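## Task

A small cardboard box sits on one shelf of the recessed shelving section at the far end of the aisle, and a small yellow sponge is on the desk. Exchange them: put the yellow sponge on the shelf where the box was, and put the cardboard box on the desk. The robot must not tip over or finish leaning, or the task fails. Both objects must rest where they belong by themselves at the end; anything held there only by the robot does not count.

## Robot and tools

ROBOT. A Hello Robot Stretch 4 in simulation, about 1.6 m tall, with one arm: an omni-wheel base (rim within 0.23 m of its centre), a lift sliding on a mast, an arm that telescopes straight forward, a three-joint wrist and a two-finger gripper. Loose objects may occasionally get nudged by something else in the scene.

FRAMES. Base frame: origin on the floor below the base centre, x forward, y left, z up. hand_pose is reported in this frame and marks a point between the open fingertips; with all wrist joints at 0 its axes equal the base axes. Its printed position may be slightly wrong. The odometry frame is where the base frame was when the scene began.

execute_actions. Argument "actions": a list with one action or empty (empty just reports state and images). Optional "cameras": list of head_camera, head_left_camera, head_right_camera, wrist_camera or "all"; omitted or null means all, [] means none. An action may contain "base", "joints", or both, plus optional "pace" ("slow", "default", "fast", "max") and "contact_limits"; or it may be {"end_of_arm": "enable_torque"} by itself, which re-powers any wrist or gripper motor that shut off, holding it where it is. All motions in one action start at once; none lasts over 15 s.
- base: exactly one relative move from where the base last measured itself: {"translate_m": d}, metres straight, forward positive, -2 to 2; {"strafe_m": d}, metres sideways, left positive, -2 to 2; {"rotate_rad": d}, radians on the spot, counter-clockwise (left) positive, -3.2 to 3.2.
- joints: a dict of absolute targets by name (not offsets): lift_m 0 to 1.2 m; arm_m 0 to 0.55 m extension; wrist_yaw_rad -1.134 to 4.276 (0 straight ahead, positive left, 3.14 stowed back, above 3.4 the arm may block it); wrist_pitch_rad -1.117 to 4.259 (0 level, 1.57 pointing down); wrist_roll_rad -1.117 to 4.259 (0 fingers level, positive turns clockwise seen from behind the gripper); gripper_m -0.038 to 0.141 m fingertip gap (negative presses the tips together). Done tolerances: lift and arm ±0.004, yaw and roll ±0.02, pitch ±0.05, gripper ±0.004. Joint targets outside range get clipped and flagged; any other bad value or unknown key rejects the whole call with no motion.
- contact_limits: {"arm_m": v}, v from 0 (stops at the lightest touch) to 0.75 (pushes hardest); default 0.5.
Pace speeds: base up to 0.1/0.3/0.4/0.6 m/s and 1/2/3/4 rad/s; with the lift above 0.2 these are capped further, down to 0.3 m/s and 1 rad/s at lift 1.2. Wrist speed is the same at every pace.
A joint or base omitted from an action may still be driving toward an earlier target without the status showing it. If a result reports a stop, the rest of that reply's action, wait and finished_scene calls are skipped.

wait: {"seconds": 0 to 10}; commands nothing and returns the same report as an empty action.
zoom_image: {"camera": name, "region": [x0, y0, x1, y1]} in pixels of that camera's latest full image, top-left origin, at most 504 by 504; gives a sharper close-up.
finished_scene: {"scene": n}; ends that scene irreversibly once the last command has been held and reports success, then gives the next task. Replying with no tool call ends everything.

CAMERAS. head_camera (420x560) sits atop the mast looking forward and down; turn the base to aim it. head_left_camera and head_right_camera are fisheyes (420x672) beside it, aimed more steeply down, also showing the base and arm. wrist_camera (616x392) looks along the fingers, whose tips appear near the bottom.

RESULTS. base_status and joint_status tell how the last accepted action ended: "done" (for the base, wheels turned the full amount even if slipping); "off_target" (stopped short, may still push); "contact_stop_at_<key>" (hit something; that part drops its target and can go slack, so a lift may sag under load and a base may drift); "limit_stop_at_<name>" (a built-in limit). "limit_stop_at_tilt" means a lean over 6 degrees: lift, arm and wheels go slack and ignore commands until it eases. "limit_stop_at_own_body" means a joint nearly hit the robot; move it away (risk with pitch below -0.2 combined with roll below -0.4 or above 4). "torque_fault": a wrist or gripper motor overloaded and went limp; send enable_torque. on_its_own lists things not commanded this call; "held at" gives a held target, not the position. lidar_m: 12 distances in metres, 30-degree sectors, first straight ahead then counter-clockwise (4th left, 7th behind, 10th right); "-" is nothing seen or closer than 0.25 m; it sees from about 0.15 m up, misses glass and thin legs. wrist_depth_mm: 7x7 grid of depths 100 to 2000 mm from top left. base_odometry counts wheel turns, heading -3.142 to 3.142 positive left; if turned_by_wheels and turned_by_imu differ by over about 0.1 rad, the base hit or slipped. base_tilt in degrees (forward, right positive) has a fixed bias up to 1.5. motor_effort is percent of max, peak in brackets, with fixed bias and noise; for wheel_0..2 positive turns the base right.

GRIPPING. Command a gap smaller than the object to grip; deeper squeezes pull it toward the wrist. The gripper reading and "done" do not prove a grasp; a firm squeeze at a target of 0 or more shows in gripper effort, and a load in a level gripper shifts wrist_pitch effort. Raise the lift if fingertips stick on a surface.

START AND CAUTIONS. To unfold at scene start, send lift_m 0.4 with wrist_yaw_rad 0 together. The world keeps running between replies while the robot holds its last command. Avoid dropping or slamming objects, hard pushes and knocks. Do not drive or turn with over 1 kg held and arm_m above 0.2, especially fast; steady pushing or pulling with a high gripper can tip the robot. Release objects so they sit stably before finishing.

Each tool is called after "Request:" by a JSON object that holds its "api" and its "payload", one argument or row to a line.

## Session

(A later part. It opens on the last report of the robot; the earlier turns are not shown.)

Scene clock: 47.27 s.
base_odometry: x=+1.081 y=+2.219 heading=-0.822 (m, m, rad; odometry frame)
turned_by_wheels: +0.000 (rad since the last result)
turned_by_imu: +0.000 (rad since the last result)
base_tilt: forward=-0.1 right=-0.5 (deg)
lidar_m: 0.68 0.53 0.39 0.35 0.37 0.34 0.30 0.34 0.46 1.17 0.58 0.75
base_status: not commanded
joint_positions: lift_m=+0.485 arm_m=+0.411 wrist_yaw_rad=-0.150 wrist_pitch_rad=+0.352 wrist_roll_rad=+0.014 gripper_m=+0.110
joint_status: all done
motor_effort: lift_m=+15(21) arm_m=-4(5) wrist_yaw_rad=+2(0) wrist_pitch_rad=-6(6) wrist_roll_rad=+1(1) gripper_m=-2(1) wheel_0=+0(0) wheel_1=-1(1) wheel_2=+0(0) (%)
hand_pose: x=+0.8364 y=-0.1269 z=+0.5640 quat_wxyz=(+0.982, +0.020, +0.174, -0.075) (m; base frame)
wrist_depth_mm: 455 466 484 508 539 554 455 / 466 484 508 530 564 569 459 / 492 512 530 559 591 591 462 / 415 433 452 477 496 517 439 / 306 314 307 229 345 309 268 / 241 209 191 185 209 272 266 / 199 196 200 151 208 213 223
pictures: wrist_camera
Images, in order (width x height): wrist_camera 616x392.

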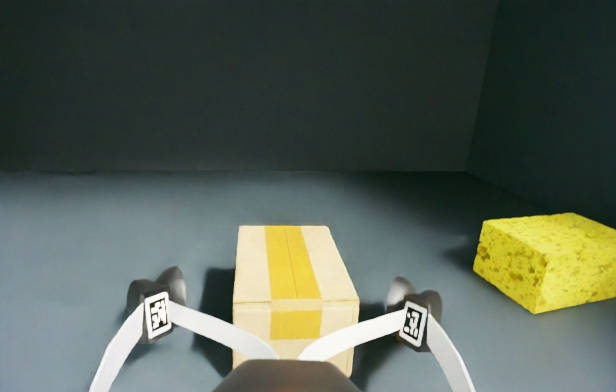

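Request:
{"api": "execute_actions", "payload": {
  "actions": [
    {"joints": {"gripper_m": 0.02}}
  ],
  "cameras": ["wrist_camera"]
}}

Request:
{"api": "execute_actions", "payload": {
  "actions": [
    {"joints": {"lift_m": 0.515}, "pace": "fast"}
  ],
  "cameras": ["wrist_camera"]
}}

Scene clock: 49.17 s.
base_odometry: x=+1.081 y=+2.219 heading=-0.822 (m, m, rad; odometry frame)
turned_by_wheels: +0.000 (rad since the last result)
turned_by_imu: +0.000 (rad since the last result)
base_tilt: forward=-0.1 right=-0.6 (deg)
lidar_m: 0.65 0.56 0.38 0.35 0.38 0.34 0.32 0.33 0.46 1.17 0.60 0.73
base_status: not commanded
joint_positions: lift_m=+0.485 arm_m=+0.411 wrist_yaw_rad=-0.150 wrist_pitch_rad=+0.352 wrist_roll_rad=+0.014 gripper_m=+0.020
joint_status: all done
motor_effort: lift_m=+15(15) arm_m=-4(5) wrist_yaw_rad=+1(2) wrist_pitch_rad=-7(8) wrist_roll_rad=+1(1) gripper_m=-24(20) wheel_0=+0(0) wheel_1=-2(1) wheel_2=+0(0) (%)
hand_pose: x=+0.8364 y=-0.1269 z=+0.5639 quat_wxyz=(+0.982, +0.020, +0.174, -0.075) (m; base frame)
wrist_depth_mm: 445 469 492 508 539 559 452 / 462 484 508 535 564 569 455 / 484 512 544 554 591 591 459 / 415 436 452 469 488 517 445 / 303 315 304 220 343 309 268 / 241 246 181 174 198 270 267 / 198 189 192 174 206 212 223
pictures: wrist_camera
Images, in order (width x height): wrist_camera 616x392.

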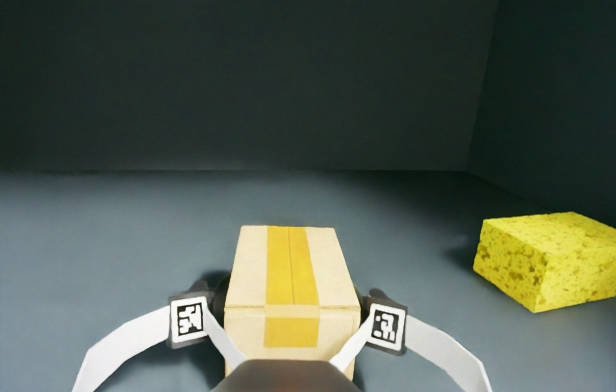

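Scene clock: 49.93 s.
base_odometry: x=+1.081 y=+2.219 heading=-0.822 (m, m, rad; odometry frame)
turned_by_wheels: +0.000 (rad since the last result)
turned_by_imu: +0.000 (rad since the last result)
base_tilt: forward=+0.0 right=-0.6 (deg)
lidar_m: 0.70 0.55 0.38 0.35 0.38 0.34 0.30 0.31 0.48 1.15 0.60 0.75
base_status: not commanded
joint_positions: lift_m=+0.515 arm_m=+0.411 wrist_yaw_rad=-0.150 wrist_pitch_rad=+0.353 wrist_roll_rad=+0.014 gripper_m=+0.020
joint_status: all done
motor_effort: lift_m=+22(23) arm_m=-4(4) wrist_yaw_rad=+3(1) wrist_pitch_rad=-8(10) wrist_roll_rad=+1(2) gripper_m=-22(19) wheel_0=+0(0) wheel_1=-1(1) wheel_2=+0(0) (%)
hand_pose: x=+0.8363 y=-0.1269 z=+0.5933 quat_wxyz=(+0.982, +0.020, +0.174, -0.075) (m; base frame)
wrist_depth_mm: 449 466 492 512 530 549 455 / 466 488 508 535 564 574 455 / 484 512 535 554 597 585 459 / 488 517 535 559 585 554 462 / 362 375 359 220 410 397 327 / 285 290 181 173 198 300 277 / 236 224 228 173 245 251 265
pictures: wrist_camera
Images, in order (width x height): wrist_camera 616x392.

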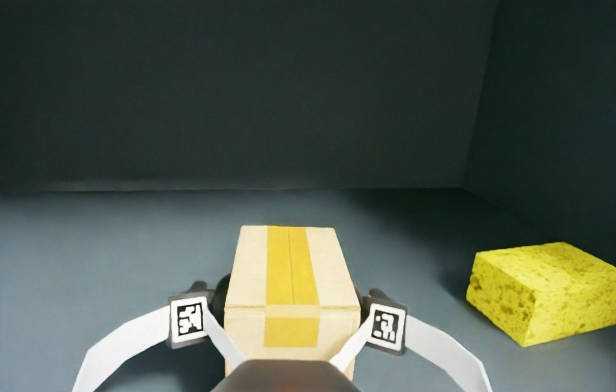

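Request:
{"api": "execute_actions", "payload": {
  "actions": [
    {"base": {"translate_m": -0.02}, "joints": {"arm_m": 0.0, "wrist_yaw_rad": 0.0}, "pace": "fast"}
  ],
  "cameras": []
}}

Request:
{"api": "execute_actions", "payload": {
  "actions": [
    {"base": {"rotate_rad": -1.588}, "joints": {"lift_m": 0.2}, "pace": "fast"}
  ],
  "cameras": ["head_camera", "wrist_camera"]
}}

Scene clock: 52.33 s.
base_odometry: x=+1.068 y=+2.233 heading=-0.823 (m, m, rad; odometry frame)
turned_by_wheels: +0.000 (rad since the last result)
turned_by_imu: +0.000 (rad since the last result)
base_tilt: forward=-0.1 right=-0.6 (deg)
lidar_m: 0.72 0.54 0.35 0.35 0.36 0.31 0.28 0.31 0.41 1.17 0.61 0.76
base_status: done
joint_positions: lift_m=+0.515 arm_m=+0.002 wrist_yaw_rad=+0.000 wrist_pitch_rad=+0.353 wrist_roll_rad=+0.014 gripper_m=+0.020
joint_status: all done
motor_effort: lift_m=+22(22) arm_m=-4(5) wrist_yaw_rad=+0(3) wrist_pitch_rad=-10(10) wrist_roll_rad=+1(1) gripper_m=-23(22) wheel_0=-1(8) wheel_1=-3(8) wheel_2=-1(9) (%)
hand_pose: x=+0.4433 y=-0.0875 z=+0.5932 quat_wxyz=(+0.984, +0.007, +0.176, -0.001) (m; base frame)
wrist_depth_mm: 691 854 854 878 891 788 574 / 707 878 891 917 931 788 559 / 661 842 878 946 960 723 569 / 535 530 535 559 591 615 574 / 707 1025 741 220 854 759 591 / 715 960 182 173 198 741 609 / 732 778 627 173 668 676 627
pictures: none
No camera images: the call's "cameras" was empty. Leave "cameras" out to get every camera's image.

Scene clock: 54.20 s.
base_odometry: x=+1.068 y=+2.233 heading=-2.410 (m, m, rad; odometry frame)
turned_by_wheels: -1.588 (rad since the last result)
turned_by_imu: -1.559 (rad since the last result)
base_tilt: forward=-0.1 right=-0.5 (deg)
lidar_m: 1.11 0.60 0.77 0.71 0.50 0.37 0.35 0.36 0.31 0.28 0.31 0.42
base_status: done
joint_positions: lift_m=+0.200 arm_m=+0.002 wrist_yaw_rad=+0.000 wrist_pitch_rad=+0.353 wrist_roll_rad=+0.014 gripper_m=+0.020
joint_status: all done
motor_effort: lift_m=+16(19) arm_m=-5(5) wrist_yaw_rad=+1(2) wrist_pitch_rad=-9(10) wrist_roll_rad=+1(1) gripper_m=-23(20) wheel_0=+1(8) wheel_1=+2(7) wheel_2=+0(9) (%)
hand_pose: x=+0.4433 y=-0.0875 z=+0.2787 quat_wxyz=(+0.984, +0.007, +0.176, -0.001) (m; base frame)
wrist_depth_mm: 1060 1078 - - 1078 891 315 / 778 1118 - - 1138 1118 327 / 676 1138 1921 - 778 676 307 / 691 991 1160 1229 768 707 306 / 699 809 788 220 741 410 317 / 603 634 181 173 199 407 329 / 512 492 496 174 525 359 353
pictures: head_camera, wrist_camera
Images, in order (width x height): head_camera 420x560, wrist_camera 616x392.

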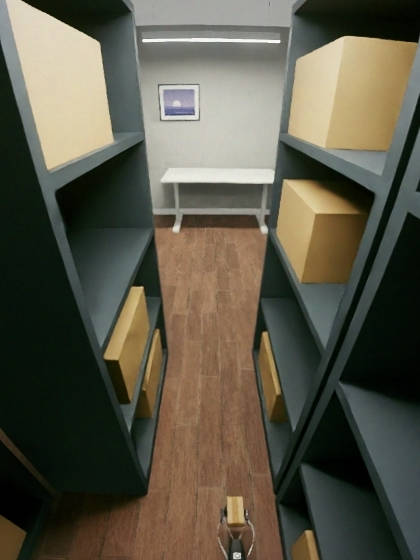

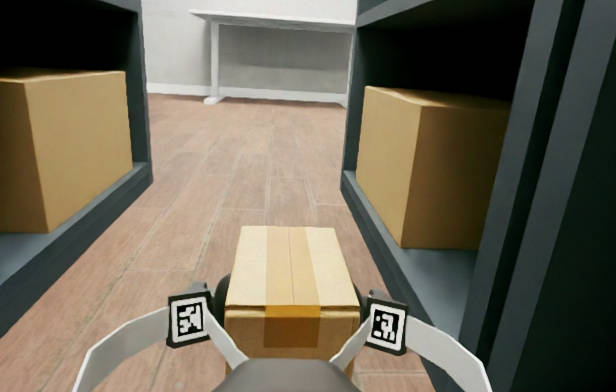

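Request:
{"api": "execute_actions", "payload": {
  "actions": [
    {"base": {"rotate_rad": 0.015}, "pace": "fast"}
  ],
  "cameras": []
}}

Request:
{"api": "execute_actions", "payload": {
  "actions": [
    {"base": {"translate_m": 2.0}, "pace": "max"}
  ],
  "cameras": ["head_camera"]
}}

Scene clock: 56.23 s.
base_odometry: x=+1.068 y=+2.233 heading=-2.395 (m, m, rad; odometry frame)
turned_by_wheels: +0.015 (rad since the last result)
turned_by_imu: +0.015 (rad since the last result)
base_tilt: forward=-0.1 right=-0.6 (deg)
lidar_m: 1.19 0.61 0.77 0.72 0.54 0.37 0.33 0.39 0.30 0.28 0.29 0.44
base_status: done
joint_positions: lift_m=+0.200 arm_m=+0.002 wrist_yaw_rad=+0.000 wrist_pitch_rad=+0.353 wrist_roll_rad=+0.014 gripper_m=+0.020
joint_status: not commanded
motor_effort: lift_m=+16(16) arm_m=-5(5) wrist_yaw_rad=+2(1) wrist_pitch_rad=-7(9) wrist_roll_rad=+1(1) gripper_m=-21(24) wheel_0=+1(1) wheel_1=+0(3) wheel_2=+1(4) (%)
hand_pose: x=+0.4433 y=-0.0874 z=+0.2787 quat_wxyz=(+0.984, +0.007, +0.176, -0.001) (m; base frame)
wrist_depth_mm: 1042 1098 - - 1118 866 322 / 723 1098 - - 1138 1138 330 / 661 1042 1921 - 831 676 332 / 691 960 1205 1229 831 699 317 / 676 820 788 220 732 661 314 / 591 634 181 173 199 421 327 / 512 488 496 173 535 370 345
pictures: none
No camera images: the call's "cameras" was empty. Leave "cameras" out to get every camera's image.

Scene clock: 61.13 s.
base_odometry: x=-0.400 y=+0.875 heading=-2.395 (m, m, rad; odometry frame)
turned_by_wheels: +0.000 (rad since the last result)
turned_by_imu: -0.004 (rad since the last result)
base_tilt: forward=-0.1 right=-0.5 (deg)
lidar_m: 1.60 1.63 1.94 1.87 0.73 0.59 1.20 0.56 0.70 1.84 1.92 1.68
base_status: done
joint_positions: lift_m=+0.200 arm_m=+0.002 wrist_yaw_rad=+0.000 wrist_pitch_rad=+0.353 wrist_roll_rad=+0.014 gripper_m=+0.020
joint_status: not commanded
motor_effort: lift_m=+17(17) arm_m=-5(5) wrist_yaw_rad=+0(1) wrist_pitch_rad=-9(10) wrist_roll_rad=+1(1) gripper_m=-20(20) wheel_0=-1(9) wheel_1=+0(15) wheel_2=+3(15) (%)
hand_pose: x=+0.4433 y=-0.0874 z=+0.2786 quat_wxyz=(+0.984, +0.007, +0.176, -0.001) (m; base frame)
wrist_depth_mm: 1863 1863 1983 1921 - - - / 1983 - - - - - - / 1708 1708 1921 - 1921 - - / 1078 1118 1160 1205 1255 1336 1397 / 788 820 788 220 891 917 960 / 627 634 182 174 199 707 715 / 512 492 496 173 530 544 580
pictures: head_camera
Images, in order (width x height): head_camera 420x560.

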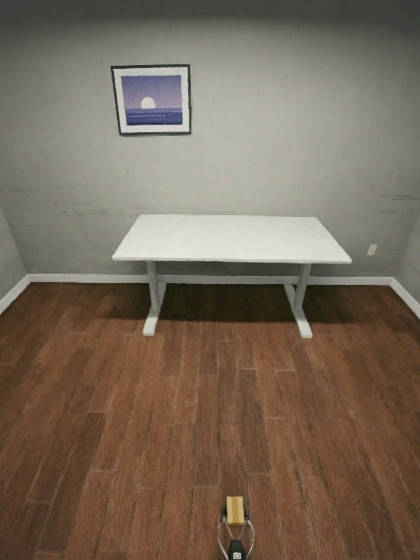

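Request:
{"api": "execute_actions", "payload": {
  "actions": [
    {"base": {"translate_m": 1.35}, "joints": {"lift_m": 0.7}, "pace": "max"}
  ],
  "cameras": ["head_camera", "wrist_camera"]
}}

Scene clock: 65.87 s.
base_odometry: x=-1.391 y=-0.042 heading=-2.395 (m, m, rad; odometry frame)
turned_by_wheels: +0.000 (rad since the last result)
turned_by_imu: -0.002 (rad since the last result)
base_tilt: forward=+0.0 right=-0.5 (deg)
lidar_m: 0.25 0.26 0.36 1.84 1.97 1.94 1.86 1.90 1.89 1.79 0.36 0.25
base_status: done
joint_positions: lift_m=+0.700 arm_m=+0.002 wrist_yaw_rad=+0.000 wrist_pitch_rad=+0.353 wrist_roll_rad=+0.014 gripper_m=+0.020
joint_status: all done
motor_effort: lift_m=+21(26) arm_m=-5(4) wrist_yaw_rad=+1(0) wrist_pitch_rad=-9(9) wrist_roll_rad=+1(1) gripper_m=-21(20) wheel_0=+0(9) wheel_1=+2(8) wheel_2=+0(14) (%)
hand_pose: x=+0.4433 y=-0.0874 z=+0.7783 quat_wxyz=(+0.984, +0.007, +0.176, -0.001) (m; base frame)
wrist_depth_mm: 699 723 723 732 741 759 778 / 741 750 768 778 768 798 809 / 768 759 778 820 809 820 842 / 496 512 539 564 580 603 640 / 364 375 364 220 410 424 436 / 286 291 182 173 199 322 327 / 236 224 227 173 245 251 265
pictures: head_camera, wrist_camera
Images, in order (width x height): head_camera 420x560, wrist_camera 616x392.

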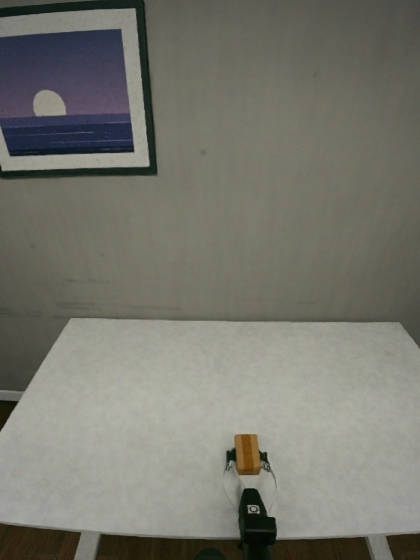

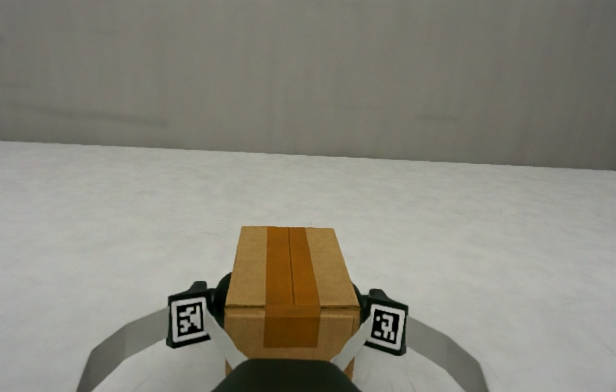

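Request:
{"api": "execute_actions", "payload": {
  "actions": [
    {"joints": {"lift_m": 0.671}}
  ],
  "cameras": []
}}

Request:
{"api": "execute_actions", "payload": {
  "actions": [
    {"joints": {"gripper_m": 0.1}}
  ],
  "cameras": ["wrist_camera"]
}}

Request:
{"api": "execute_actions", "payload": {
  "actions": [
    {"joints": {"lift_m": 0.74}, "pace": "max"}
  ],
  "cameras": ["head_camera", "wrist_camera"]
}}

Scene clock: 67.13 s.
base_odometry: x=-1.391 y=-0.042 heading=-2.395 (m, m, rad; odometry frame)
turned_by_wheels: +0.000 (rad since the last result)
turned_by_imu: +0.000 (rad since the last result)
base_tilt: forward=-0.1 right=-0.6 (deg)
lidar_m: 0.26 0.25 0.36 1.84 1.94 1.93 1.86 1.90 1.91 1.80 0.39 0.29
base_status: not commanded
joint_positions: lift_m=+0.671 arm_m=+0.002 wrist_yaw_rad=+0.000 wrist_pitch_rad=+0.353 wrist_roll_rad=+0.014 gripper_m=+0.020
joint_status: all done
motor_effort: lift_m=+16(20) arm_m=-5(5) wrist_yaw_rad=-1(1) wrist_pitch_rad=-9(9) wrist_roll_rad=+1(1) gripper_m=-22(22) wheel_0=+0(0) wheel_1=+2(2) wheel_2=+0(0) (%)
hand_pose: x=+0.4433 y=-0.0874 z=+0.7498 quat_wxyz=(+0.984, +0.007, +0.176, -0.001) (m; base frame)
wrist_depth_mm: 691 715 723 741 732 759 759 / 723 750 768 768 788 798 809 / 654 707 750 788 820 820 842 / 418 439 455 477 496 521 544 / 307 319 307 220 345 359 368 / 241 246 182 173 198 274 278 / 201 190 193 173 207 213 224
pictures: none
No camera images: the call's "cameras" was empty. Leave "cameras" out to get every camera's image.

Scene clock: 68.77 s.
base_odometry: x=-1.391 y=-0.042 heading=-2.395 (m, m, rad; odometry frame)
turned_by_wheels: +0.000 (rad since the last result)
turned_by_imu: +0.000 (rad since the last result)
base_tilt: forward=-0.1 right=-0.6 (deg)
lidar_m: 0.25 0.27 0.37 1.86 1.96 1.90 1.85 1.86 1.90 1.78 0.38 0.28
base_status: not commanded
joint_positions: lift_m=+0.671 arm_m=+0.002 wrist_yaw_rad=+0.000 wrist_pitch_rad=+0.352 wrist_roll_rad=+0.014 gripper_m=+0.100
joint_status: all done
motor_effort: lift_m=+15(15) arm_m=-4(4) wrist_yaw_rad=+1(1) wrist_pitch_rad=-8(9) wrist_roll_rad=+2(1) gripper_m=+0(21) wheel_0=+0(0) wheel_1=+2(1) wheel_2=+1(0) (%)
hand_pose: x=+0.4433 y=-0.0874 z=+0.7499 quat_wxyz=(+0.984, +0.007, +0.175, -0.001) (m; base frame)
wrist_depth_mm: 707 723 732 750 750 759 768 / 750 750 768 768 788 798 809 / 661 715 759 798 831 820 842 / 421 436 455 473 504 521 549 / 307 319 310 233 349 364 368 / 243 228 193 185 208 274 281 / 200 198 201 149 211 214 225
pictures: wrist_camera
Images, in order (width x height): wrist_camera 616x392.

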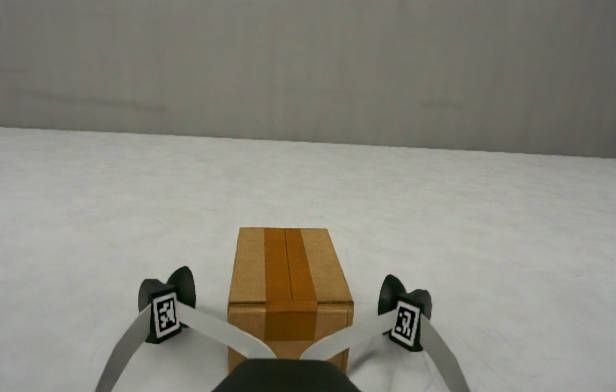

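Scene clock: 69.57 s.
base_odometry: x=-1.391 y=-0.042 heading=-2.395 (m, m, rad; odometry frame)
turned_by_wheels: +0.000 (rad since the last result)
turned_by_imu: +0.000 (rad since the last result)
base_tilt: forward=-0.1 right=-0.6 (deg)
lidar_m: 0.25 0.25 0.35 1.86 1.97 1.92 1.86 1.88 1.92 1.80 0.38 0.30
base_status: not commanded
joint_positions: lift_m=+0.740 arm_m=+0.002 wrist_yaw_rad=+0.000 wrist_pitch_rad=+0.352 wrist_roll_rad=+0.014 gripper_m=+0.100
joint_status: all done
motor_effort: lift_m=+21(24) arm_m=-4(4) wrist_yaw_rad=+1(0) wrist_pitch_rad=-7(7) wrist_roll_rad=+1(1) gripper_m=-3(2) wheel_0=+0(0) wheel_1=+2(2) wheel_2=+0(0) (%)
hand_pose: x=+0.4434 y=-0.0874 z=+0.8186 quat_wxyz=(+0.985, +0.007, +0.175, -0.001) (m; base frame)
wrist_depth_mm: 707 723 715 741 741 750 768 / 741 759 750 778 778 788 798 / 768 778 798 798 831 842 854 / 603 627 661 691 723 741 778 / 442 459 469 492 500 517 525 / 349 325 334 375 208 394 399 / 287 283 290 148 301 309 322
pictures: head_camera, wrist_camera
Images, in order (width x height): head_camera 420x560, wrist_camera 616x392.

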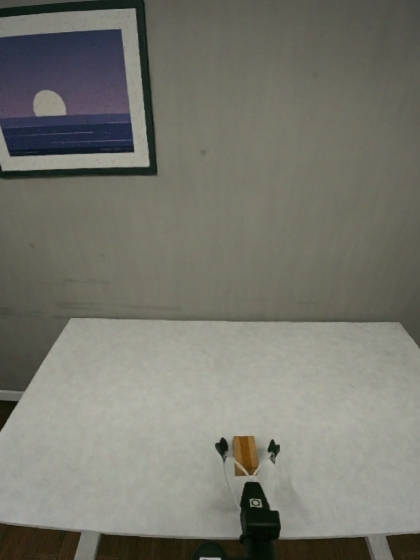

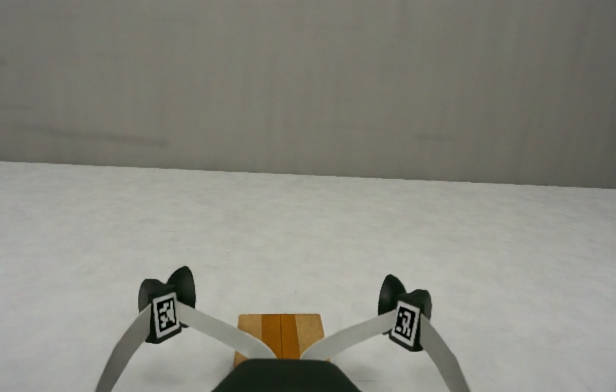

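The box is on the desk with the gripper lifted clear, and the sponge is on the shelf, so I'm ending scene 2.

Request:
{"api": "finished_scene", "payload": {
  "scene": 2
}}

The scene is finished: the task was done.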